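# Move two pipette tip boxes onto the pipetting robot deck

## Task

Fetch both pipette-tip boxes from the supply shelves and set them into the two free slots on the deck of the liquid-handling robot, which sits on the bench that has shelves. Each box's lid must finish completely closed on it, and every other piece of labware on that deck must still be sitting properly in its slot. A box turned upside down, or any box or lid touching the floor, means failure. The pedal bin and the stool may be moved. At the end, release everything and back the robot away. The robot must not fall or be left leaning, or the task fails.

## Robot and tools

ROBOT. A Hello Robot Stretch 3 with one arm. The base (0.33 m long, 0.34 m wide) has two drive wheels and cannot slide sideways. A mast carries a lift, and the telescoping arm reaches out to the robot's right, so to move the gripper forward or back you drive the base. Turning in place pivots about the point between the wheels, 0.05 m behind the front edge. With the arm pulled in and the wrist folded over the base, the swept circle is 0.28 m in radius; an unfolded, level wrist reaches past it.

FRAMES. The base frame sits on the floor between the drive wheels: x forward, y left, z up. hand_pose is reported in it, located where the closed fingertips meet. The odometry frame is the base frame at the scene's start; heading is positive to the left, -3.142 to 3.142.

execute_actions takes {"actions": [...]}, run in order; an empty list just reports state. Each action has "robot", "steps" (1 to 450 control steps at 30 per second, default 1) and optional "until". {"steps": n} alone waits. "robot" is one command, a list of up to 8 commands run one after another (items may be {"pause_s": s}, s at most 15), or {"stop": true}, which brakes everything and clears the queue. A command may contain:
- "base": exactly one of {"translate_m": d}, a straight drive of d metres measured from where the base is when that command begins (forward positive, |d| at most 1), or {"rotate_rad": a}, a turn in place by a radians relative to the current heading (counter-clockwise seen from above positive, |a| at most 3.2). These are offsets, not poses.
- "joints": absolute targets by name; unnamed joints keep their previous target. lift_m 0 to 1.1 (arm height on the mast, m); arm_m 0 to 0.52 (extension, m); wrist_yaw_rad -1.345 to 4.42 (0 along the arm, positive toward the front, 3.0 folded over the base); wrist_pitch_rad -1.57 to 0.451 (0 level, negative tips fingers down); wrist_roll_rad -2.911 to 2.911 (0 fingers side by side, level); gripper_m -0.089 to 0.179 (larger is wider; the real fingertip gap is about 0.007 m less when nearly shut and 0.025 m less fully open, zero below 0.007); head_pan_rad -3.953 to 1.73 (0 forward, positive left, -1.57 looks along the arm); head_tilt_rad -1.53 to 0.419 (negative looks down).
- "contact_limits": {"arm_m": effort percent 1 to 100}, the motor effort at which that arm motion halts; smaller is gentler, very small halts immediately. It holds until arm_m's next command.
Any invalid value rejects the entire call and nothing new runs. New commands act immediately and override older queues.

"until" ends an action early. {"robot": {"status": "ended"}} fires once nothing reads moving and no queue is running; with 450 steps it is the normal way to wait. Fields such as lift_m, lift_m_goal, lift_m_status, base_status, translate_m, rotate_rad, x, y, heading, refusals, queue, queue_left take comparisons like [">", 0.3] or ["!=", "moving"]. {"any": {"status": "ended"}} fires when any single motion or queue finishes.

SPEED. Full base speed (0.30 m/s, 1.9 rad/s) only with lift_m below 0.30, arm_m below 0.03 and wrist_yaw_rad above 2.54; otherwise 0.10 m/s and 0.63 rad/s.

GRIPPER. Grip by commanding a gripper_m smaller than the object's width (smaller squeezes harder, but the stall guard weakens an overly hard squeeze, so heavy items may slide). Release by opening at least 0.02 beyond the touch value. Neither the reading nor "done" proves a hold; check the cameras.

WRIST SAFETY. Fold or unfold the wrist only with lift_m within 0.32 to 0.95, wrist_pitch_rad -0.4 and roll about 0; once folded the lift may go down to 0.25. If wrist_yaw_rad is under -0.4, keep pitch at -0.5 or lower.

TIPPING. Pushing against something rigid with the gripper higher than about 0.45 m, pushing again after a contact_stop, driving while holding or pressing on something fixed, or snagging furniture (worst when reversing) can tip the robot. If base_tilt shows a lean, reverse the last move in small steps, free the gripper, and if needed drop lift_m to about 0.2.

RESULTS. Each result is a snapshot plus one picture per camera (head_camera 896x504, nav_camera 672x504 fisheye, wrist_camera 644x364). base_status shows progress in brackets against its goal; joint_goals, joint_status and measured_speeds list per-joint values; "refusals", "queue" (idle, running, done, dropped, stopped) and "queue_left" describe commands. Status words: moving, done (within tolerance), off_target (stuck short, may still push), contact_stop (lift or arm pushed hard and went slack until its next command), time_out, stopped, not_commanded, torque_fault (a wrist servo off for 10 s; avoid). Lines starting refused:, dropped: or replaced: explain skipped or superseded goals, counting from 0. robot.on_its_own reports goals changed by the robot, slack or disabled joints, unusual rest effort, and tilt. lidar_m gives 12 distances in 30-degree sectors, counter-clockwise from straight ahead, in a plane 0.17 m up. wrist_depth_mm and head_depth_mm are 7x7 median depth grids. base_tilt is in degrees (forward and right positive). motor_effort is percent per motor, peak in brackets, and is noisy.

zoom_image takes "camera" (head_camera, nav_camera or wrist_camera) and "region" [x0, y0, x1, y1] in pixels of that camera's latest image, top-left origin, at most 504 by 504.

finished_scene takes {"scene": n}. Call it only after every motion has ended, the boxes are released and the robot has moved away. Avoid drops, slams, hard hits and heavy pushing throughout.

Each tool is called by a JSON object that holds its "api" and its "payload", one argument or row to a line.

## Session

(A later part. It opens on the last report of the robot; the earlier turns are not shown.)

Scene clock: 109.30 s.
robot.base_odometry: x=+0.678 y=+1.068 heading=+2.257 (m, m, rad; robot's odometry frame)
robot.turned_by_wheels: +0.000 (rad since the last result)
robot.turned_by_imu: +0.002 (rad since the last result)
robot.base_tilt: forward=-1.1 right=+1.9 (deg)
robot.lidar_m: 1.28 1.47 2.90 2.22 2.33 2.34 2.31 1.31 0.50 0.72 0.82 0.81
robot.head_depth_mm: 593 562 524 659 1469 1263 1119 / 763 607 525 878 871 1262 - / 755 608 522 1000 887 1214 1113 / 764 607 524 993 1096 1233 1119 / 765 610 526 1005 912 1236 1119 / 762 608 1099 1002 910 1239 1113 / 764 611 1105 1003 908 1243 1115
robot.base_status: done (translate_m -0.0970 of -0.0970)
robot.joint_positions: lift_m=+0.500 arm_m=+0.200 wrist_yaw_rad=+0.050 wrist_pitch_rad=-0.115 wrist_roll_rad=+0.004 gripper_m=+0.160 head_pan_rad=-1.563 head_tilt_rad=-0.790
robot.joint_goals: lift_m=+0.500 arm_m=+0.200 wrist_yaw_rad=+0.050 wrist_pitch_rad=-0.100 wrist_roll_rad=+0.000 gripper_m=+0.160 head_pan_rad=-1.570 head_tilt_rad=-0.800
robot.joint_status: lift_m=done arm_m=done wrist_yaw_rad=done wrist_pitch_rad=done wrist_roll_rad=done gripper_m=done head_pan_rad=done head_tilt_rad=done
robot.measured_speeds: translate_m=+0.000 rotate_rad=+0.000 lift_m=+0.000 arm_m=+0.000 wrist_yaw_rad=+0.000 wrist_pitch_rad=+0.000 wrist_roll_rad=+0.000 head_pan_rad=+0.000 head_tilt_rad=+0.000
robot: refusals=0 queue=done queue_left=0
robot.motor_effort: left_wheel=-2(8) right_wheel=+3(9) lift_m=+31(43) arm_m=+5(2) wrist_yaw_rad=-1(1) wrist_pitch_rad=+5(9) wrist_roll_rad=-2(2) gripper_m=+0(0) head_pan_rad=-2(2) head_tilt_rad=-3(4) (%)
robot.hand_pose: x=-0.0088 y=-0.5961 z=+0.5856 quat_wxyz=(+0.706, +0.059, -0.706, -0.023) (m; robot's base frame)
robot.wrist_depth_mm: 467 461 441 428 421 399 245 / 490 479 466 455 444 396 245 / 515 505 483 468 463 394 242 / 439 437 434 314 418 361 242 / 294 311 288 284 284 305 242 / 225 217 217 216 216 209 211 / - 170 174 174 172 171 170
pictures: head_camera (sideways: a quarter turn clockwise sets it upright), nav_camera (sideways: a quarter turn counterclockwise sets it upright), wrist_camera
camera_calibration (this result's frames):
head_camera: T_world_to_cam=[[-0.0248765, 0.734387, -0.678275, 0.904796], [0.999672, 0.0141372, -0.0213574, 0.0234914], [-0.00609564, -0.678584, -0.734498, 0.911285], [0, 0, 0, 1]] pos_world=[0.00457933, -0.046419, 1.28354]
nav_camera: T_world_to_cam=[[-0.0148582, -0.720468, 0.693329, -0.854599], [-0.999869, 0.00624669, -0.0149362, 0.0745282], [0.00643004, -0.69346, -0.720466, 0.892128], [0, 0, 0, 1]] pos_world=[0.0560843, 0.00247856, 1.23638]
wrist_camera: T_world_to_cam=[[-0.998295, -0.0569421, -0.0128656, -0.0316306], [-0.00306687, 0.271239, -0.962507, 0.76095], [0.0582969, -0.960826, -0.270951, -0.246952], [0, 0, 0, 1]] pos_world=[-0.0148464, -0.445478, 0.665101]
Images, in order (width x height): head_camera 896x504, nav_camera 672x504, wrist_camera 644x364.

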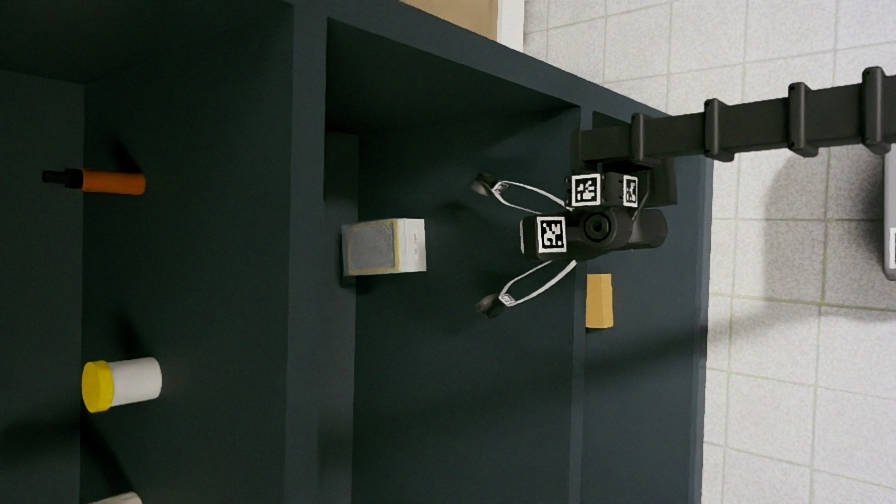

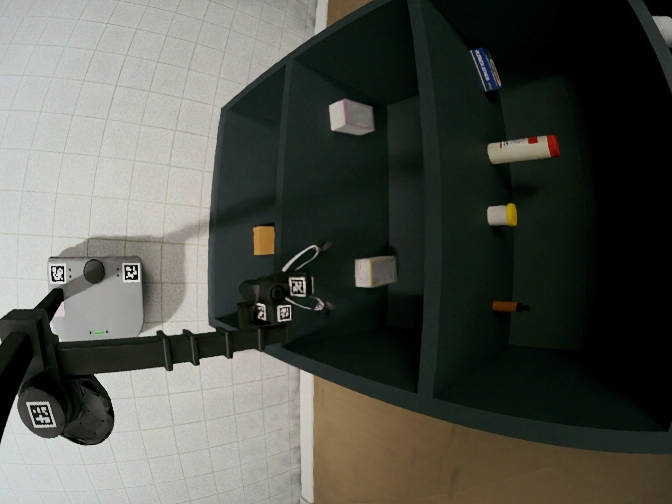

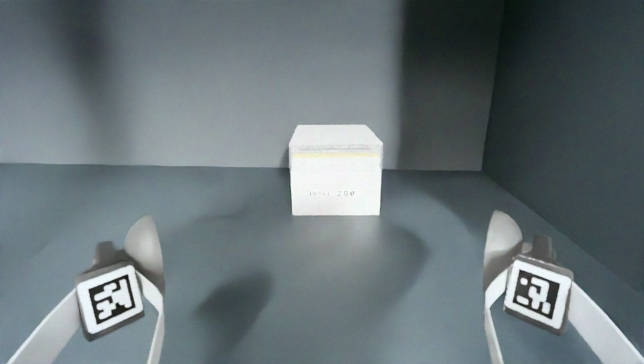

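{"api": "execute_actions", "payload": {
  "actions": [
    {"robot": {"joints": {"arm_m": 0.415, "lift_m": 0.485}}, "steps": 300, "until": {"robot": {"status": "ended"}}}
  ]
}}

Scene clock: 129.97 s.
robot.base_odometry: x=+0.678 y=+1.068 heading=+2.257 (m, m, rad; robot's odometry frame)
robot.turned_by_wheels: +0.000 (rad since the last result)
robot.turned_by_imu: +0.001 (rad since the last result)
robot.base_tilt: forward=-1.1 right=+2.0 (deg)
robot.lidar_m: 1.28 1.47 2.88 2.21 2.33 2.34 2.32 1.30 0.50 0.72 0.82 0.81
robot.head_depth_mm: 593 563 522 657 1465 1262 1115 / 762 609 523 880 868 1256 - / 757 608 525 1060 912 1224 1116 / 768 607 524 996 907 1229 1111 / 764 608 524 1003 909 1236 1124 / 762 608 1104 1002 911 1245 1125 / 765 610 1112 1008 911 1243 1117
robot.base_status: done (translate_m -0.0970 of -0.0970)
robot.joint_positions: lift_m=+0.485 arm_m=+0.415 wrist_yaw_rad=+0.050 wrist_pitch_rad=-0.115 wrist_roll_rad=+0.004 gripper_m=+0.160 head_pan_rad=-1.563 head_tilt_rad=-0.790
robot.joint_goals: lift_m=+0.485 arm_m=+0.415 wrist_yaw_rad=+0.050 wrist_pitch_rad=-0.100 wrist_roll_rad=+0.000 gripper_m=+0.160 head_pan_rad=-1.570 head_tilt_rad=-0.800
robot.joint_status: lift_m=done arm_m=done wrist_yaw_rad=done wrist_pitch_rad=done wrist_roll_rad=done gripper_m=done head_pan_rad=done head_tilt_rad=done
robot.measured_speeds: translate_m=+0.000 rotate_rad=+0.000 lift_m=+0.000 arm_m=+0.000 wrist_yaw_rad=+0.000 wrist_pitch_rad=+0.000 wrist_roll_rad=+0.000 head_pan_rad=+0.000 head_tilt_rad=+0.000
robot: refusals=0 queue=done queue_left=0
robot.motor_effort: left_wheel=-2(2) right_wheel=+3(4) lift_m=+31(31) arm_m=+5(6) wrist_yaw_rad=+0(0) wrist_pitch_rad=+5(4) wrist_roll_rad=-2(2) gripper_m=+0(0) head_pan_rad=-1(2) head_tilt_rad=-2(4) (%)
robot.hand_pose: x=-0.0088 y=-0.8111 z=+0.5705 quat_wxyz=(+0.706, +0.059, -0.706, -0.023) (m; robot's base frame)
robot.wrist_depth_mm: 256 251 242 236 230 226 219 / 268 262 255 249 242 233 228 / 282 275 268 259 251 244 237 / 297 291 276 165 261 257 247 / 255 273 118 110 118 263 232 / 203 190 103 103 103 184 187 / - 151 107 107 107 151 150
pictures: head_camera (sideways: a quarter turn clockwise sets it upright), nav_camera (sideways: a quarter turn counterclockwise sets it upright), wrist_camera
camera_calibration (this result's frames):
head_camera: T_world_to_cam=[[-0.0248755, 0.734387, -0.678275, 0.904796], [0.999672, 0.0141358, -0.0213574, 0.0234914], [-0.00609662, -0.678584, -0.734498, 0.911286], [0, 0, 0, 1]] pos_world=[0.00457926, -0.046419, 1.28354]
nav_camera: T_world_to_cam=[[-0.0148592, -0.720468, 0.693329, -0.854599], [-0.999869, 0.00624813, -0.0149362, 0.0745282], [0.00642904, -0.69346, -0.720467, 0.892128], [0, 0, 0, 1]] pos_world=[0.0560843, 0.00247851, 1.23638]
wrist_camera: T_world_to_cam=[[-0.998298, -0.0568746, -0.0128661, -0.0440279], [-0.00305113, 0.27129, -0.962493, 0.804854], [0.0582319, -0.960816, -0.271002, -0.457554], [0, 0, 0, 1]] pos_world=[-0.0148531, -0.660478, 0.650102]
Images, in order (width x height): head_camera 896x504, nav_camera 672x504, wrist_camera 644x364.

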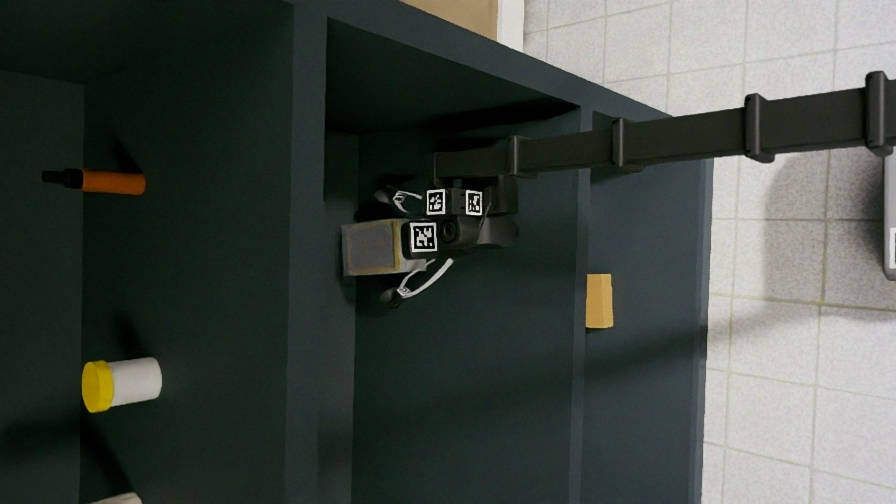

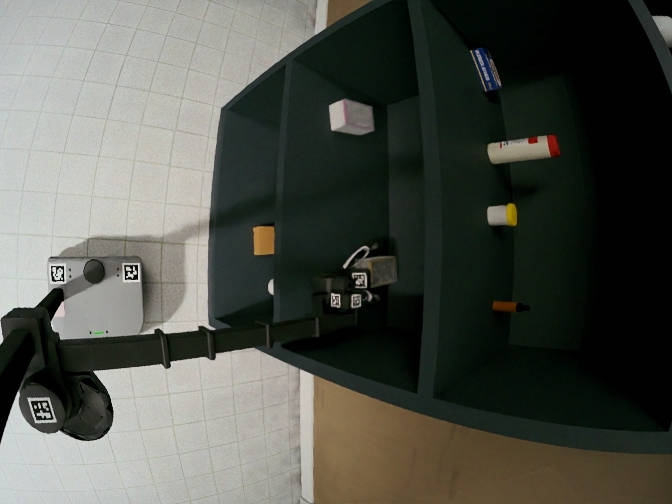

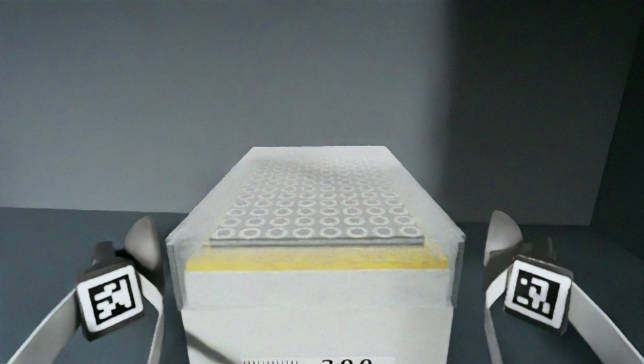

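{"api": "execute_actions", "payload": {
  "actions": [
    {"robot": [{"joints": {"lift_m": 0.479}}, {"joints": {"gripper_m": 0.06}}], "steps": 300, "until": {"robot": {"status": "ended"}}}
  ]
}}

Scene clock: 137.33 s.
robot.base_odometry: x=+0.678 y=+1.068 heading=+2.257 (m, m, rad; robot's odometry frame)
robot.turned_by_wheels: +0.000 (rad since the last result)
robot.turned_by_imu: +0.001 (rad since the last result)
robot.base_tilt: forward=-1.1 right=+2.0 (deg)
robot.lidar_m: 1.28 1.47 2.89 2.22 2.33 2.35 2.31 1.31 0.50 0.71 0.82 0.82
robot.head_depth_mm: 594 562 524 659 1455 1263 1114 / 760 607 523 884 870 1262 - / 757 611 522 1057 910 1221 1112 / 763 606 523 994 912 1226 1117 / 763 611 525 998 910 1239 1119 / 765 610 1102 1004 908 1245 1114 / 766 609 1107 1003 911 1236 1119
robot.base_status: done (translate_m -0.0970 of -0.0970)
robot.joint_positions: lift_m=+0.479 arm_m=+0.415 wrist_yaw_rad=+0.051 wrist_pitch_rad=-0.115 wrist_roll_rad=+0.004 gripper_m=+0.062 head_pan_rad=-1.563 head_tilt_rad=-0.790
robot.joint_goals: lift_m=+0.479 arm_m=+0.415 wrist_yaw_rad=+0.050 wrist_pitch_rad=-0.100 wrist_roll_rad=+0.000 gripper_m=+0.060 head_pan_rad=-1.570 head_tilt_rad=-0.800
robot.joint_status: lift_m=done arm_m=done wrist_yaw_rad=done wrist_pitch_rad=done wrist_roll_rad=done gripper_m=done head_pan_rad=done head_tilt_rad=done
robot.measured_speeds: translate_m=+0.000 rotate_rad=+0.000 lift_m=+0.000 arm_m=+0.000 wrist_yaw_rad=+0.000 wrist_pitch_rad=+0.000 wrist_roll_rad=+0.000 head_pan_rad=+0.000 head_tilt_rad=+0.000
robot: refusals=0 queue=done queue_left=0
robot.motor_effort: left_wheel=-2(2) right_wheel=+3(4) lift_m=+31(31) arm_m=+5(5) wrist_yaw_rad=-1(1) wrist_pitch_rad=+5(5) wrist_roll_rad=-2(2) gripper_m=-39(100) head_pan_rad=-2(1) head_tilt_rad=-4(4) (%)
robot.hand_pose: x=-0.0087 y=-0.8111 z=+0.5645 quat_wxyz=(+0.706, +0.059, -0.706, -0.023) (m; robot's base frame)
robot.wrist_depth_mm: 255 251 243 237 231 225 218 / 268 261 255 245 241 235 228 / 283 274 265 256 251 244 237 / 299 288 275 145 261 256 248 / 242 251 107 106 105 251 226 / 182 - 103 103 104 - 176 / 152 140 107 108 109 143 143
pictures: head_camera (sideways: a quarter turn clockwise sets it upright), nav_camera (sideways: a quarter turn counterclockwise sets it upright), wrist_camera
camera_calibration (this result's frames):
head_camera: T_world_to_cam=[[-0.0248755, 0.734387, -0.678275, 0.904796], [0.999672, 0.0141358, -0.0213574, 0.0234914], [-0.00609662, -0.678584, -0.734498, 0.911286], [0, 0, 0, 1]] pos_world=[0.00457926, -0.046419, 1.28354]
nav_camera: T_world_to_cam=[[-0.0148592, -0.720468, 0.693329, -0.854599], [-0.999869, 0.00624813, -0.0149362, 0.0745282], [0.00642904, -0.69346, -0.720467, 0.892128], [0, 0, 0, 1]] pos_world=[0.0560843, 0.00247851, 1.23638]
wrist_camera: T_world_to_cam=[[-0.998282, -0.0571666, -0.0128659, -0.0442684], [-0.00313071, 0.271289, -0.962493, 0.799076], [0.0585129, -0.960799, -0.271002, -0.459166], [0, 0, 0, 1]] pos_world=[-0.0148236, -0.660477, 0.644101]
Images, in order (width x height): head_camera 896x504, nav_camera 672x504, wrist_camera 644x364.

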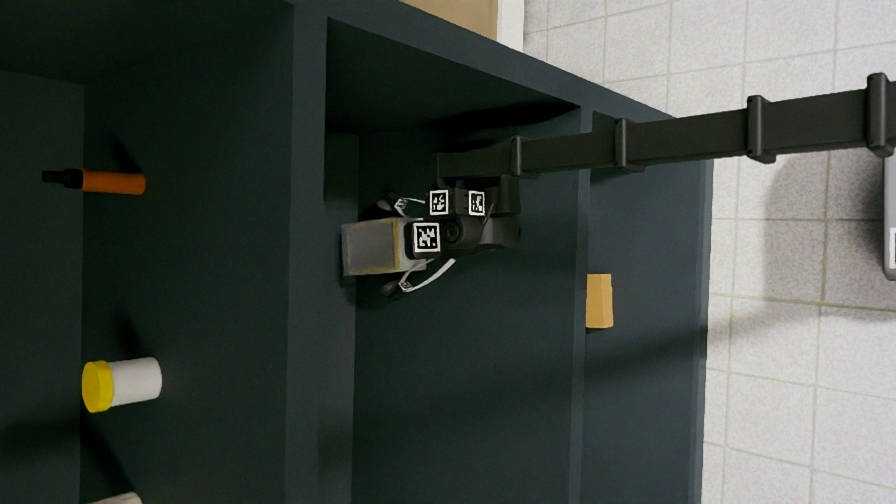

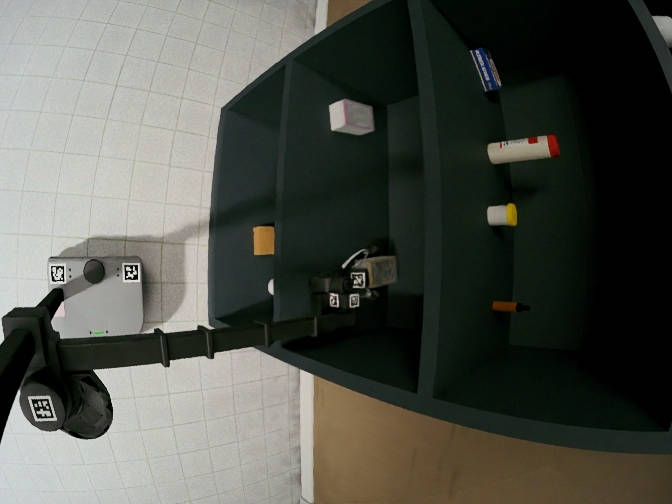

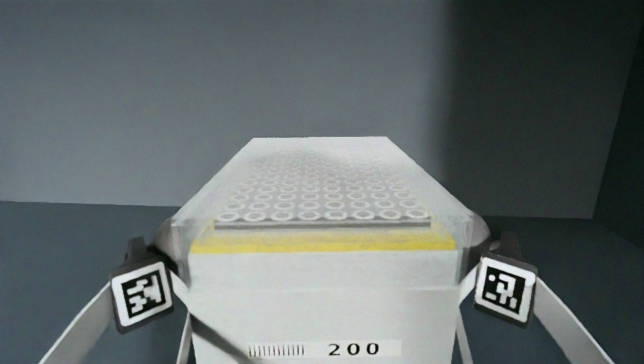

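{"api": "zoom_image", "payload": {
  "camera": "head_camera",
  "region": [320, 170, 500, 310]
}}

Region (320, 170, 500, 310) of head_camera's 896x504 image, scaled by 2.800, with more detail than that image has.

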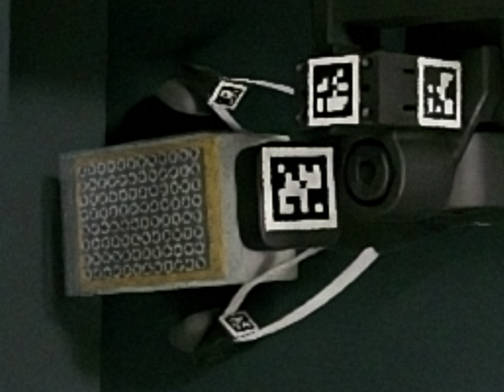

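{"api": "execute_actions", "payload": {
  "actions": [
    {"robot": [{"joints": {"gripper_m": 0.15}}, {"joints": {"arm_m": 0.39}}, {"joints": {"gripper_m": 0.06}}], "steps": 300, "until": {"robot": {"status": "ended"}}}
  ]
}}

{"api": "zoom_image", "payload": {
  "camera": "head_camera",
  "region": [320, 170, 500, 310]
}}

Scene clock: 148.83 s.
robot.base_odometry: x=+0.678 y=+1.068 heading=+2.257 (m, m, rad; robot's odometry frame)
robot.turned_by_wheels: +0.000 (rad since the last result)
robot.turned_by_imu: +0.001 (rad since the last result)
robot.base_tilt: forward=-1.0 right=+2.0 (deg)
robot.lidar_m: 1.28 1.47 2.90 2.22 2.34 2.34 2.31 1.30 0.50 0.71 0.82 0.81
robot.head_depth_mm: 595 562 524 657 1464 1265 1120 / 766 608 522 880 866 1265 - / 759 608 523 1061 1083 1216 1108 / 764 609 523 999 912 1232 1115 / 762 608 526 1008 909 1235 1123 / 764 611 1094 1011 908 1234 1117 / 766 608 1113 1004 916 1243 1116
robot.base_status: done (translate_m -0.0970 of -0.0970)
robot.joint_positions: lift_m=+0.479 arm_m=+0.390 wrist_yaw_rad=+0.050 wrist_pitch_rad=-0.115 wrist_roll_rad=+0.004 gripper_m=+0.061 head_pan_rad=-1.563 head_tilt_rad=-0.790
robot.joint_goals: lift_m=+0.479 arm_m=+0.390 wrist_yaw_rad=+0.050 wrist_pitch_rad=-0.100 wrist_roll_rad=+0.000 gripper_m=+0.060 head_pan_rad=-1.570 head_tilt_rad=-0.800
robot.joint_status: lift_m=done arm_m=done wrist_yaw_rad=done wrist_pitch_rad=done wrist_roll_rad=done gripper_m=done head_pan_rad=done head_tilt_rad=done
robot.measured_speeds: translate_m=+0.000 rotate_rad=+0.000 lift_m=+0.000 arm_m=+0.000 wrist_yaw_rad=+0.000 wrist_pitch_rad=+0.000 wrist_roll_rad=+0.000 head_pan_rad=+0.000 head_tilt_rad=+0.000
robot: refusals=0 queue=done queue_left=0
robot.motor_effort: left_wheel=-2(2) right_wheel=+3(4) lift_m=+31(31) arm_m=-6(10) wrist_yaw_rad=+0(1) wrist_pitch_rad=+5(5) wrist_roll_rad=-2(2) gripper_m=-25(100) head_pan_rad=-2(2) head_tilt_rad=-3(3) (%)
robot.hand_pose: x=-0.0090 y=-0.7868 z=+0.5645 quat_wxyz=(+0.706, +0.058, -0.706, -0.024) (m; robot's base frame)
robot.wrist_depth_mm: 278 274 266 258 252 245 239 / 294 286 280 272 264 259 248 / 309 301 291 280 277 269 251 / 325 310 299 146 281 283 252 / 244 241 126 126 126 237 226 / 182 190 131 131 132 182 177 / 145 145 138 137 138 143 143
pictures: head_camera (sideways: a quarter turn clockwise sets it upright), nav_camera (sideways: a quarter turn counterclockwise sets it upright), wrist_camera
camera_calibration (this result's frames):
head_camera: T_world_to_cam=[[-0.0248755, 0.734387, -0.678275, 0.904796], [0.999672, 0.0141358, -0.0213574, 0.0234914], [-0.00609662, -0.678584, -0.734498, 0.911285], [0, 0, 0, 1]] pos_world=[0.00457926, -0.046419, 1.28354]
nav_camera: T_world_to_cam=[[-0.0148592, -0.720468, 0.693329, -0.854599], [-0.999869, 0.00624813, -0.0149362, 0.0745282], [0.00642904, -0.69346, -0.720466, 0.892128], [0, 0, 0, 1]] pos_world=[0.0560843, 0.00247851, 1.23638]
wrist_camera: T_world_to_cam=[[-0.998342, -0.056098, -0.0128656, -0.0423083], [-0.00284061, 0.271292, -0.962493, 0.79249], [0.0574842, -0.960861, -0.271001, -0.435868], [0, 0, 0, 1]] pos_world=[-0.0149315, -0.636178, 0.644101]
Images, in order (width x height): head_camera 896x504, nav_camera 672x504, wrist_camera 644x364.

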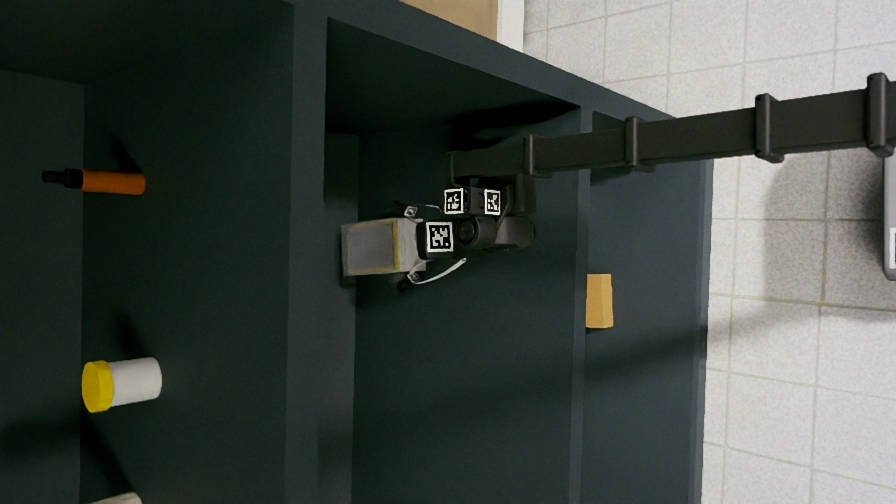

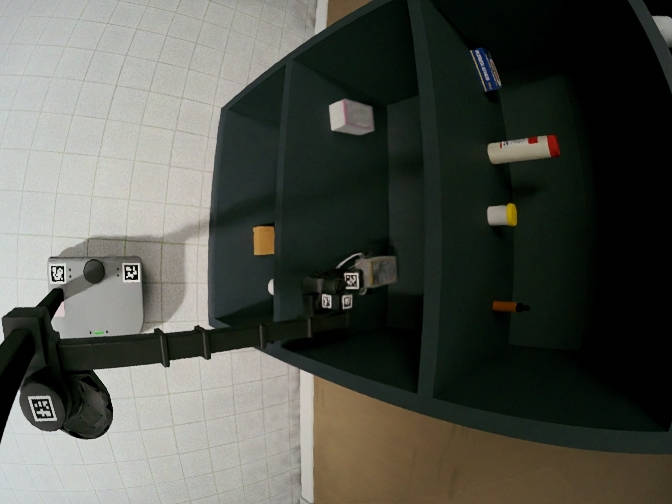

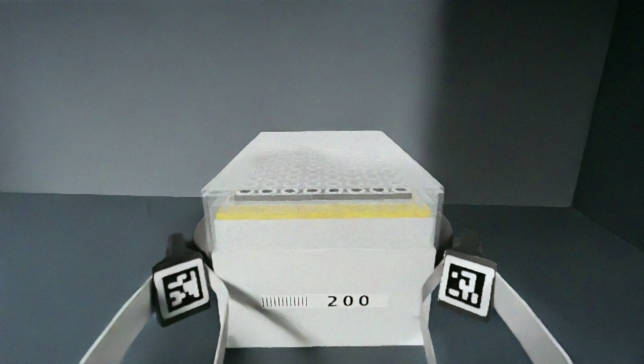

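Region (320, 170, 500, 310) of head_camera's 896x504 image, scaled by 2.800, with more detail than that image has.

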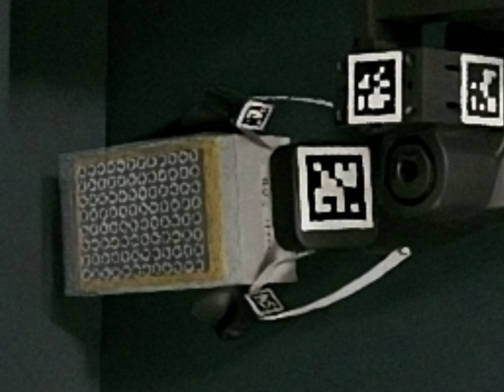

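{"api": "execute_actions", "payload": {
  "actions": [
    {"robot": [{"joints": {"gripper_m": 0.03}}, {"joints": {"lift_m": 0.52}}], "steps": 300, "until": {"robot": {"status": "ended"}}}
  ]
}}

Scene clock: 153.53 s.
robot.base_odometry: x=+0.678 y=+1.068 heading=+2.257 (m, m, rad; robot's odometry frame)
robot.turned_by_wheels: +0.000 (rad since the last result)
robot.turned_by_imu: +0.001 (rad since the last result)
robot.base_tilt: forward=-1.1 right=+1.9 (deg)
robot.lidar_m: 1.28 1.47 2.89 2.22 2.34 2.34 2.31 1.31 0.50 0.72 0.82 0.82
robot.head_depth_mm: 593 563 522 658 1471 1271 1115 / 765 608 522 878 866 1276 - / 752 609 523 1062 909 1223 1132 / 765 610 524 977 910 1224 1117 / 765 609 525 1006 912 1233 1125 / 768 608 1102 1005 908 1233 1115 / 765 608 1108 1004 909 1234 1119
robot.base_status: done (translate_m -0.0970 of -0.0970)
robot.joint_positions: lift_m=+0.520 arm_m=+0.390 wrist_yaw_rad=+0.050 wrist_pitch_rad=-0.129 wrist_roll_rad=+0.004 gripper_m=+0.035 head_pan_rad=-1.563 head_tilt_rad=-0.790
robot.joint_goals: lift_m=+0.520 arm_m=+0.390 wrist_yaw_rad=+0.050 wrist_pitch_rad=-0.100 wrist_roll_rad=+0.000 gripper_m=+0.033 head_pan_rad=-1.570 head_tilt_rad=-0.800
robot.joint_status: lift_m=done arm_m=done wrist_yaw_rad=done wrist_pitch_rad=done wrist_roll_rad=done gripper_m=done head_pan_rad=done head_tilt_rad=done
robot.measured_speeds: translate_m=+0.000 rotate_rad=+0.000 lift_m=+0.000 arm_m=+0.000 wrist_yaw_rad=+0.000 wrist_pitch_rad=+0.000 wrist_roll_rad=+0.000 head_pan_rad=+0.000 head_tilt_rad=+0.000
robot: refusals=0 queue=done queue_left=0
robot.motor_effort: left_wheel=-2(2) right_wheel=+4(4) lift_m=+45(46) arm_m=-6(6) wrist_yaw_rad=+0(0) wrist_pitch_rad=+9(9) wrist_roll_rad=-2(2) gripper_m=-23(100) head_pan_rad=-3(2) head_tilt_rad=-3(3) (%)
robot.hand_pose: x=-0.0090 y=-0.7860 z=+0.6015 quat_wxyz=(+0.705, +0.063, -0.705, -0.029) (m; robot's base frame)
robot.wrist_depth_mm: 278 273 265 256 252 246 237 / 292 285 277 271 262 256 247 / 310 299 292 281 276 268 252 / 330 314 303 160 287 283 252 / 320 317 129 129 130 293 250 / 245 248 132 132 132 244 225 / 196 193 180 136 137 191 191
pictures: head_camera (sideways: a quarter turn clockwise sets it upright), nav_camera (sideways: a quarter turn counterclockwise sets it upright), wrist_camera
camera_calibration (this result's frames):
head_camera: T_world_to_cam=[[-0.0248756, 0.734387, -0.678275, 0.904796], [0.999672, 0.0141359, -0.0213574, 0.0234914], [-0.00609654, -0.678584, -0.734498, 0.911286], [0, 0, 0, 1]] pos_world=[0.00457926, -0.046419, 1.28354]
nav_camera: T_world_to_cam=[[-0.0148591, -0.720468, 0.693329, -0.854599], [-0.999869, 0.00624801, -0.0149362, 0.0745282], [0.00642912, -0.69346, -0.720466, 0.892128], [0, 0, 0, 1]] pos_world=[0.0560843, 0.00247852, 1.23638]
wrist_camera: T_world_to_cam=[[-0.998351, -0.0559176, -0.012956, -0.0416314], [-0.00349855, 0.28458, -0.958646, 0.836024], [0.0572922, -0.95702, -0.284306, -0.414081], [0, 0, 0, 1]] pos_world=[-0.0149143, -0.636528, 0.683186]
Images, in order (width x height): head_camera 896x504, nav_camera 672x504, wrist_camera 644x364.

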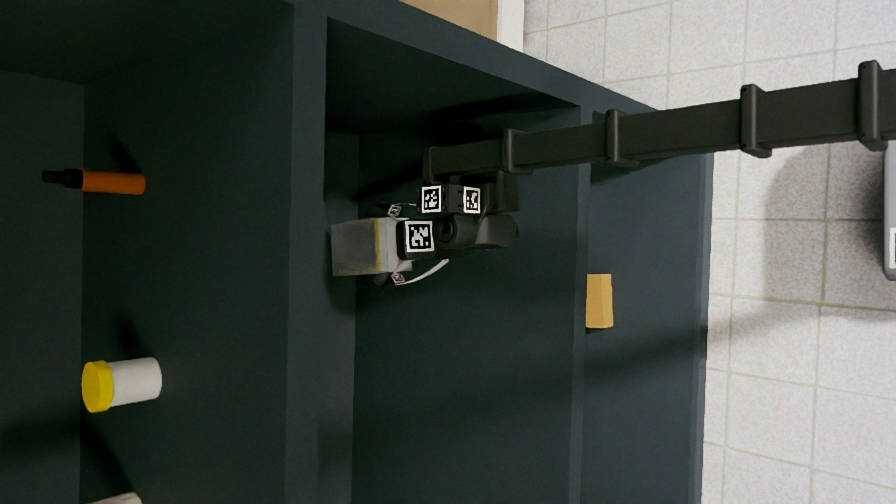

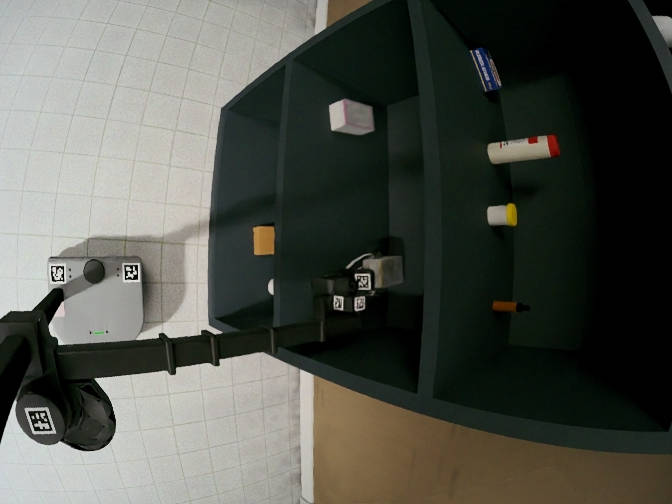

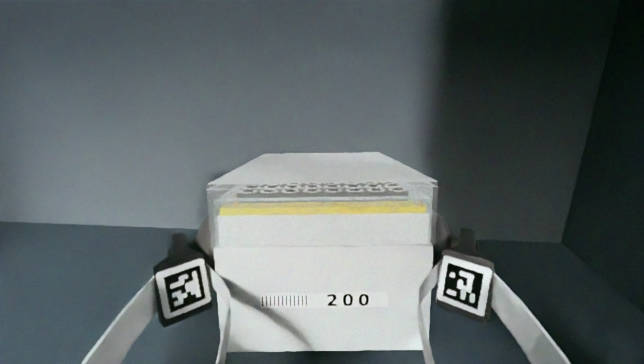

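{"api": "execute_actions", "payload": {
  "actions": [
    {"robot": [{"joints": {"lift_m": 0.479}}, {"joints": {"gripper_m": 0.125}}, {"joints": {"gripper_m": 0.042}}, {"pause_s": 0.5}], "steps": 300, "until": {"robot": {"status": "ended"}}}
  ]
}}

Scene clock: 160.60 s.
robot.base_odometry: x=+0.678 y=+1.068 heading=+2.257 (m, m, rad; robot's odometry frame)
robot.turned_by_wheels: +0.000 (rad since the last result)
robot.turned_by_imu: +0.001 (rad since the last result)
robot.base_tilt: forward=-1.0 right=+2.0 (deg)
robot.lidar_m: 1.27 1.47 2.90 2.22 2.33 2.35 2.31 1.30 0.50 0.72 0.82 0.82
robot.head_depth_mm: 595 562 523 658 1470 1262 1118 / 764 608 522 880 869 1266 - / 755 608 525 1057 1084 1220 1109 / 763 608 524 1002 906 1230 1114 / 761 609 525 1004 908 1236 1115 / 763 608 1099 1007 912 1240 1116 / 766 611 1114 1008 909 1250 1113
robot.base_status: done (translate_m -0.0970 of -0.0970)
robot.joint_positions: lift_m=+0.479 arm_m=+0.390 wrist_yaw_rad=+0.050 wrist_pitch_rad=-0.116 wrist_roll_rad=+0.004 gripper_m=+0.043 head_pan_rad=-1.563 head_tilt_rad=-0.790
robot.joint_goals: lift_m=+0.479 arm_m=+0.390 wrist_yaw_rad=+0.050 wrist_pitch_rad=-0.100 wrist_roll_rad=+0.000 gripper_m=+0.042 head_pan_rad=-1.570 head_tilt_rad=-0.800
robot.joint_status: lift_m=done arm_m=done wrist_yaw_rad=done wrist_pitch_rad=done wrist_roll_rad=done gripper_m=done head_pan_rad=done head_tilt_rad=done
robot.measured_speeds: translate_m=+0.000 rotate_rad=+0.000 lift_m=+0.000 arm_m=+0.000 wrist_yaw_rad=+0.000 wrist_pitch_rad=+0.000 wrist_roll_rad=+0.000 head_pan_rad=+0.000 head_tilt_rad=+0.000
robot: refusals=0 queue=done queue_left=0
robot.motor_effort: left_wheel=-2(2) right_wheel=+4(4) lift_m=+30(44) arm_m=-5(6) wrist_yaw_rad=+0(0) wrist_pitch_rad=+4(9) wrist_roll_rad=-2(2) gripper_m=-20(100) head_pan_rad=-2(1) head_tilt_rad=-4(4) (%)
robot.hand_pose: x=-0.0090 y=-0.7867 z=+0.5645 quat_wxyz=(+0.706, +0.059, -0.706, -0.024) (m; robot's base frame)
robot.wrist_depth_mm: 279 274 264 260 253 245 239 / 292 285 277 273 265 257 246 / 309 299 289 278 275 270 252 / 321 311 298 144 282 281 252 / 242 242 127 127 127 236 225 / 182 186 132 132 132 182 177 / 146 145 139 138 138 143 143
pictures: head_camera (sideways: a quarter turn clockwise sets it upright), nav_camera (sideways: a quarter turn counterclockwise sets it upright), wrist_camera
camera_calibration (this result's frames):
head_camera: T_world_to_cam=[[-0.0248755, 0.734387, -0.678275, 0.904796], [0.999672, 0.0141358, -0.0213574, 0.0234914], [-0.00609662, -0.678584, -0.734498, 0.911286], [0, 0, 0, 1]] pos_world=[0.00457926, -0.046419, 1.28354]
nav_camera: T_world_to_cam=[[-0.0148592, -0.720468, 0.693329, -0.854599], [-0.999869, 0.00624813, -0.0149362, 0.0745282], [0.00642904, -0.69346, -0.720467, 0.892128], [0, 0, 0, 1]] pos_world=[0.0560843, 0.00247851, 1.23638]
wrist_camera: T_world_to_cam=[[-0.998343, -0.0560936, -0.0128686, -0.0423021], [-0.00285388, 0.271582, -0.962411, 0.792596], [0.0574799, -0.960779, -0.271292, -0.435609], [0, 0, 0, 1]] pos_world=[-0.0149312, -0.636152, 0.644082]
Images, in order (width x height): head_camera 896x504, nav_camera 672x504, wrist_camera 644x364.

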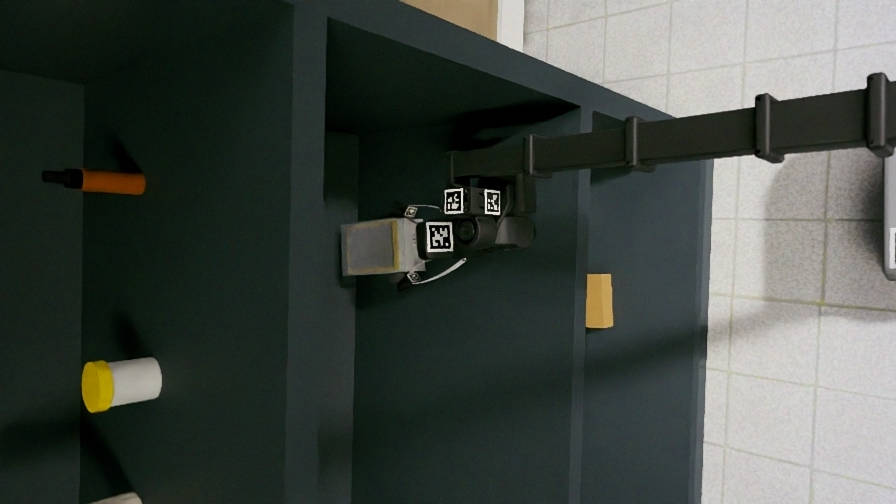

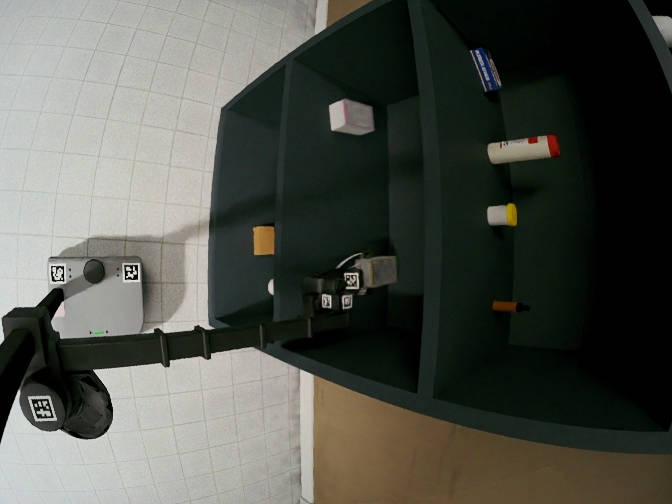

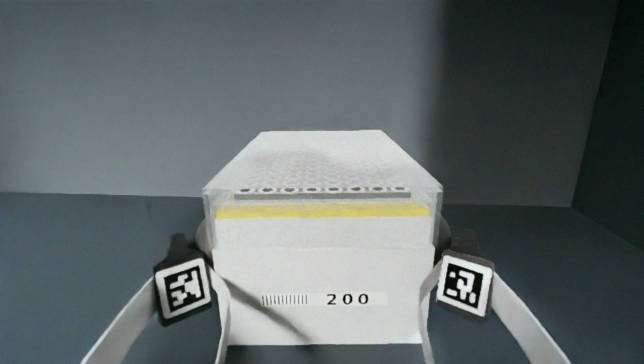

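{"api": "execute_actions", "payload": {
  "actions": [
    {"robot": [{"joints": {"lift_m": 0.51}}, {"pause_s": 1.0}], "steps": 300, "until": {"robot": {"status": "ended"}}}
  ]
}}

Scene clock: 177.43 s.
robot.base_odometry: x=+0.678 y=+1.068 heading=+2.257 (m, m, rad; robot's odometry frame)
robot.turned_by_wheels: +0.000 (rad since the last result)
robot.turned_by_imu: +0.001 (rad since the last result)
robot.base_tilt: forward=-1.0 right=+1.9 (deg)
robot.lidar_m: 1.28 1.47 2.89 2.21 2.33 2.35 2.31 1.31 0.50 0.71 0.82 0.81
robot.head_depth_mm: 595 562 523 659 1459 1264 1113 / 761 610 524 881 868 1273 - / 757 609 525 1057 1288 1215 1125 / 764 609 523 980 910 1227 1117 / 761 611 527 1004 907 1232 1116 / 764 610 1099 1004 910 1238 1117 / 766 610 1108 1004 907 1235 1112
robot.base_status: done (translate_m -0.0970 of -0.0970)
robot.joint_positions: lift_m=+0.510 arm_m=+0.390 wrist_yaw_rad=+0.050 wrist_pitch_rad=-0.129 wrist_roll_rad=+0.004 gripper_m=+0.043 head_pan_rad=-1.563 head_tilt_rad=-0.790
robot.joint_goals: lift_m=+0.510 arm_m=+0.390 wrist_yaw_rad=+0.050 wrist_pitch_rad=-0.100 wrist_roll_rad=+0.000 gripper_m=+0.042 head_pan_rad=-1.570 head_tilt_rad=-0.800
robot.joint_status: lift_m=done arm_m=done wrist_yaw_rad=done wrist_pitch_rad=done wrist_roll_rad=done gripper_m=done head_pan_rad=done head_tilt_rad=done
robot.measured_speeds: translate_m=+0.000 rotate_rad=+0.000 lift_m=+0.000 arm_m=+0.000 wrist_yaw_rad=+0.000 wrist_pitch_rad=+0.000 wrist_roll_rad=+0.000 head_pan_rad=+0.000 head_tilt_rad=+0.000
robot: refusals=0 queue=done queue_left=0
robot.motor_effort: left_wheel=-2(2) right_wheel=+4(4) lift_m=+45(46) arm_m=-5(5) wrist_yaw_rad=+0(0) wrist_pitch_rad=+9(9) wrist_roll_rad=-2(2) gripper_m=-21(21) head_pan_rad=-1(2) head_tilt_rad=-3(3) (%)
robot.hand_pose: x=-0.0090 y=-0.7860 z=+0.5916 quat_wxyz=(+0.705, +0.063, -0.705, -0.029) (m; robot's base frame)
robot.wrist_depth_mm: 279 273 265 259 252 245 237 / 293 284 278 269 265 256 249 / 309 300 291 283 277 269 252 / 326 316 304 158 288 281 252 / 300 296 131 130 130 287 250 / 226 231 132 132 133 227 218 / 182 181 167 136 152 178 178
pictures: head_camera (sideways: a quarter turn clockwise sets it upright), nav_camera (sideways: a quarter turn counterclockwise sets it upright), wrist_camera
camera_calibration (this result's frames):
head_camera: T_world_to_cam=[[-0.0248755, 0.734387, -0.678275, 0.904796], [0.999672, 0.0141358, -0.0213574, 0.0234914], [-0.00609662, -0.678584, -0.734498, 0.911286], [0, 0, 0, 1]] pos_world=[0.00457926, -0.046419, 1.28354]
nav_camera: T_world_to_cam=[[-0.0148592, -0.720468, 0.693329, -0.854599], [-0.999869, 0.00624813, -0.0149362, 0.0745282], [0.00642904, -0.69346, -0.720466, 0.892128], [0, 0, 0, 1]] pos_world=[0.0560843, 0.00247851, 1.23638]
wrist_camera: T_world_to_cam=[[-0.998351, -0.0559183, -0.0129559, -0.0417595], [-0.00349656, 0.284542, -0.958657, 0.826423], [0.0572929, -0.957031, -0.284269, -0.416922], [0, 0, 0, 1]] pos_world=[-0.0149143, -0.636495, 0.673197]
Images, in order (width x height): head_camera 896x504, nav_camera 672x504, wrist_camera 644x364.

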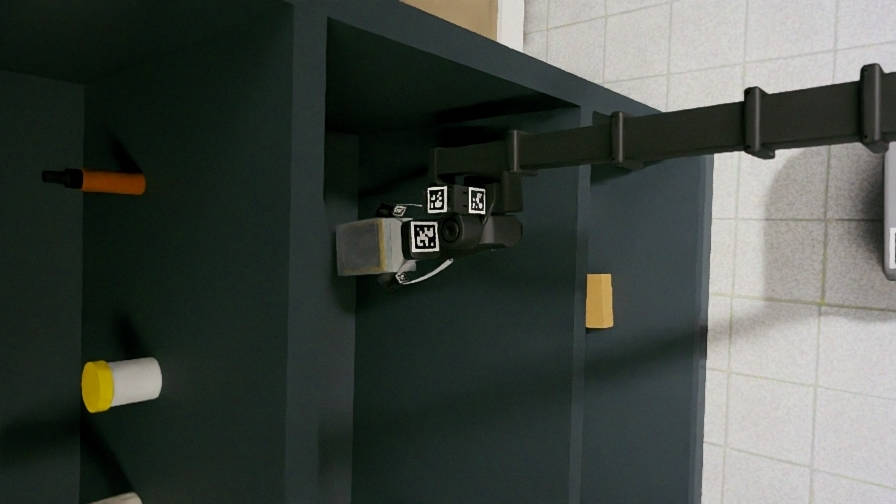

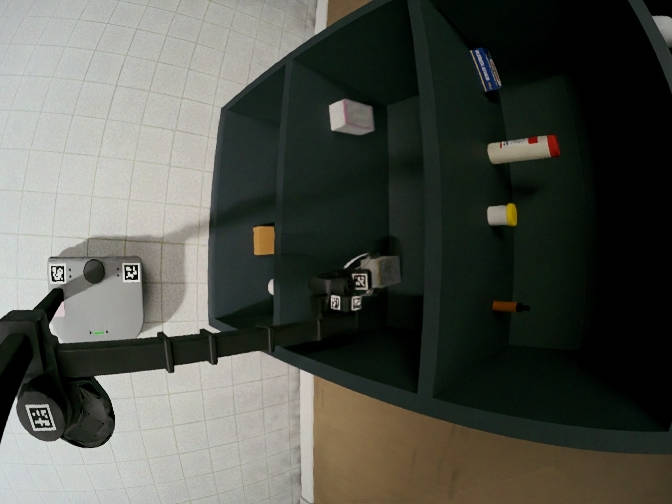

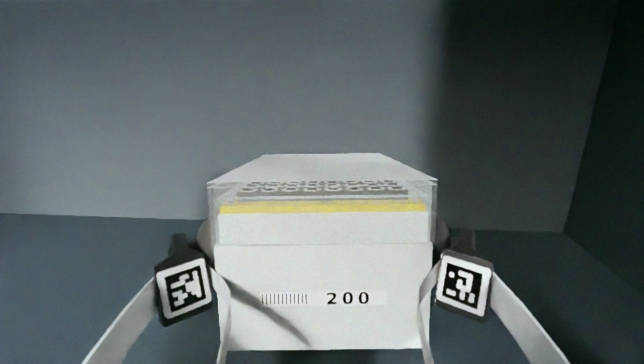

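{"api": "execute_actions", "payload": {
  "actions": [
    {"robot": [{"joints": {"arm_m": 0.0, "wrist_pitch_rad": 0.0}}, {"base": {"rotate_rad": 0.459}}, {"base": {"translate_m": 0.948}, "joints": {"lift_m": 0.78, "wrist_yaw_rad": 0.0}}, {"base": {"rotate_rad": 1.112}, "joints": {"head_pan_rad": -1.57, "head_tilt_rad": -0.75}}], "steps": 450, "until": {"robot": {"status": "ended"}}},
    {"steps": 300, "until": {"robot": {"status": "ended"}}}
  ]
}}

Scene clock: 225.10 s.
robot.base_odometry: x=-0.186 y=+1.460 heading=-2.456 (m, m, rad; robot's odometry frame)
robot.turned_by_wheels: +1.571 (rad since the last result)
robot.turned_by_imu: +1.585 (rad since the last result)
robot.base_tilt: forward=-1.0 right=+2.0 (deg)
robot.lidar_m: 2.18 1.88 2.63 3.13 1.38 1.32 0.93 0.71 0.78 0.55 1.15 0.95
robot.head_depth_mm: 1006 1127 894 686 1398 - - / 1011 1133 893 705 1395 - - / 1017 1132 791 542 1188 - 1085 / 1013 1131 791 525 822 1270 1108 / 1014 1128 851 714 1419 1290 1126 / 1013 1137 895 694 1430 1295 1124 / 1020 1145 878 685 1430 1281 1126
robot.base_status: done (rotate_rad +1.1118 of +1.1120)
robot.joint_positions: lift_m=+0.780 arm_m=+0.000 wrist_yaw_rad=+0.001 wrist_pitch_rad=-0.039 wrist_roll_rad=+0.004 gripper_m=+0.043 head_pan_rad=-1.563 head_tilt_rad=-0.754
robot.joint_goals: lift_m=+0.780 arm_m=+0.000 wrist_yaw_rad=+0.000 wrist_pitch_rad=+0.000 wrist_roll_rad=+0.000 gripper_m=+0.042 head_pan_rad=-1.570 head_tilt_rad=-0.750
robot.joint_status: lift_m=done arm_m=done wrist_yaw_rad=done wrist_pitch_rad=done wrist_roll_rad=done gripper_m=done head_pan_rad=done head_tilt_rad=done
robot.measured_speeds: translate_m=+0.000 rotate_rad=+0.000 lift_m=+0.000 arm_m=+0.000 wrist_yaw_rad=+0.000 wrist_pitch_rad=+0.000 wrist_roll_rad=+0.000 head_pan_rad=+0.000 head_tilt_rad=+0.000
robot: refusals=0 queue=done queue_left=0
robot.motor_effort: left_wheel=-2(8) right_wheel=+4(9) lift_m=+45(46) arm_m=-6(9) wrist_yaw_rad=-1(3) wrist_pitch_rad=+12(14) wrist_roll_rad=-2(2) gripper_m=-21(20) head_pan_rad=-2(2) head_tilt_rad=+2(8) (%)
robot.hand_pose: x=-0.0213 y=-0.4004 z=+0.8843 quat_wxyz=(+0.706, +0.014, -0.708, -0.014) (m; robot's base frame)
robot.wrist_depth_mm: 471 954 899 878 857 865 793 / 479 939 913 889 916 887 842 / 487 996 881 944 917 891 883 / 503 860 835 158 651 720 832 / 472 390 130 130 130 437 472 / 309 315 132 131 132 323 279 / 272 264 253 136 192 256 254
pictures: head_camera (sideways: a quarter turn clockwise sets it upright), nav_camera (sideways: a quarter turn counterclockwise sets it upright), wrist_camera
camera_calibration (this result's frames):
head_camera: T_world_to_cam=[[-0.0246596, 0.709558, -0.704216, 0.938599], [0.999678, 0.0133316, -0.0215731, 0.0237733], [-0.00591903, -0.704521, -0.709658, 0.87898], [0, 0, 0, 1]] pos_world=[0.00458257, -0.0470471, 1.28526]
nav_camera: T_world_to_cam=[[-0.0150787, -0.695106, 0.718749, -0.887725], [-0.999865, 0.00573589, -0.0154291, 0.0751706], [0.00660218, -0.718884, -0.695098, 0.859134], [0, 0, 0, 1]] pos_world=[0.0561025, 0.000123947, 1.23639]
wrist_camera: T_world_to_cam=[[-0.999889, -0.00831193, -0.0123285, -0.0101479], [0.0104466, 0.197309, -0.980286, 0.981784], [0.0105806, -0.980306, -0.197201, -0.0513259], [0, 0, 0, 1]] pos_world=[-0.01986, -0.244114, 0.952182]
Images, in order (width x height): head_camera 896x504, nav_camera 672x504, wrist_camera 644x364.

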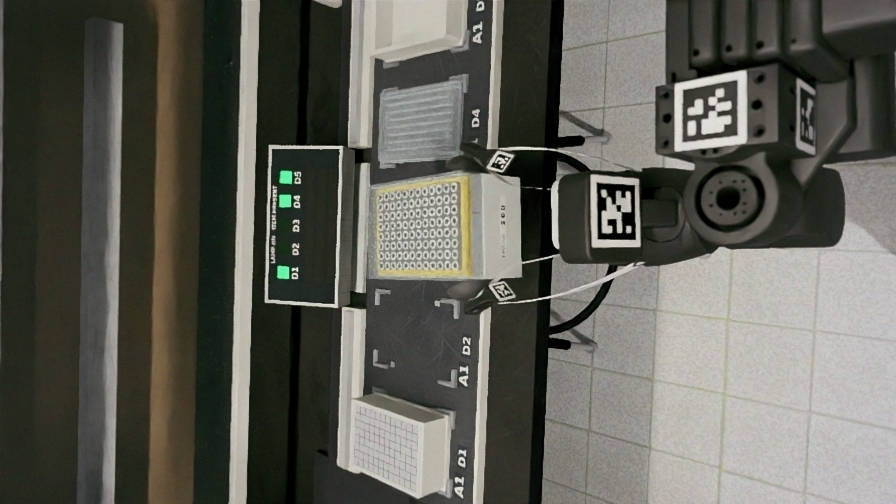

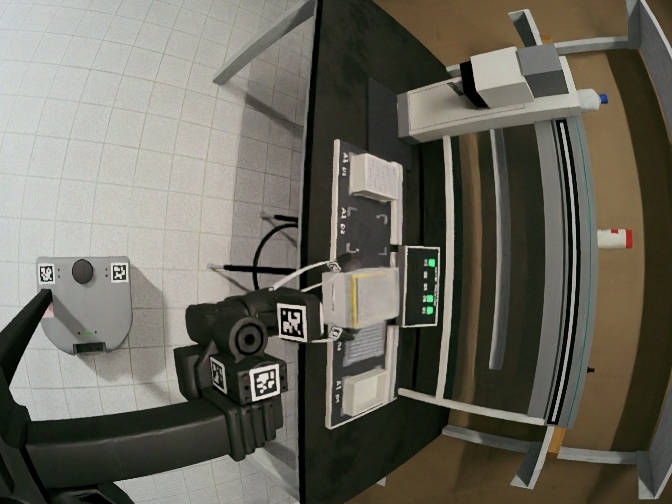

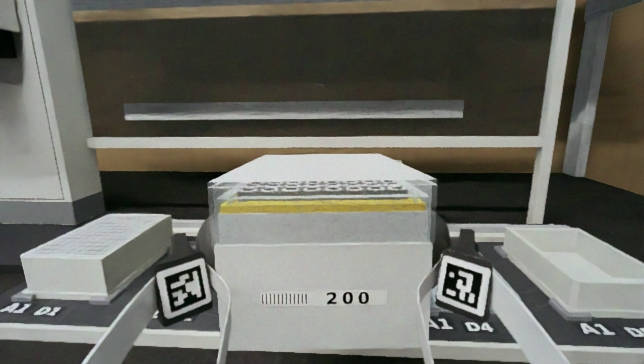

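{"api": "zoom_image", "payload": {
  "camera": "head_camera",
  "region": [330, 140, 570, 420]
}}

Region (330, 140, 570, 420) of head_camera's 896x504 image, scaled by 1.800, with more detail than that image has; it fills the left 432 columns of this view, and the rest is white.

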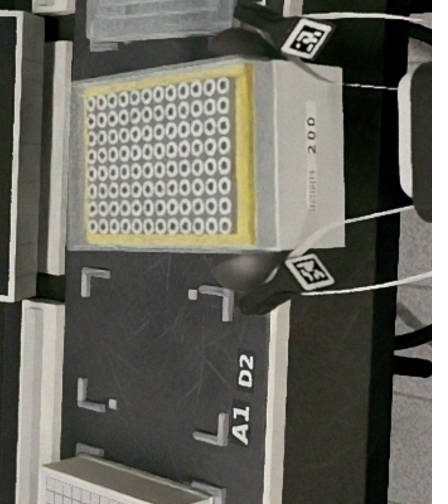

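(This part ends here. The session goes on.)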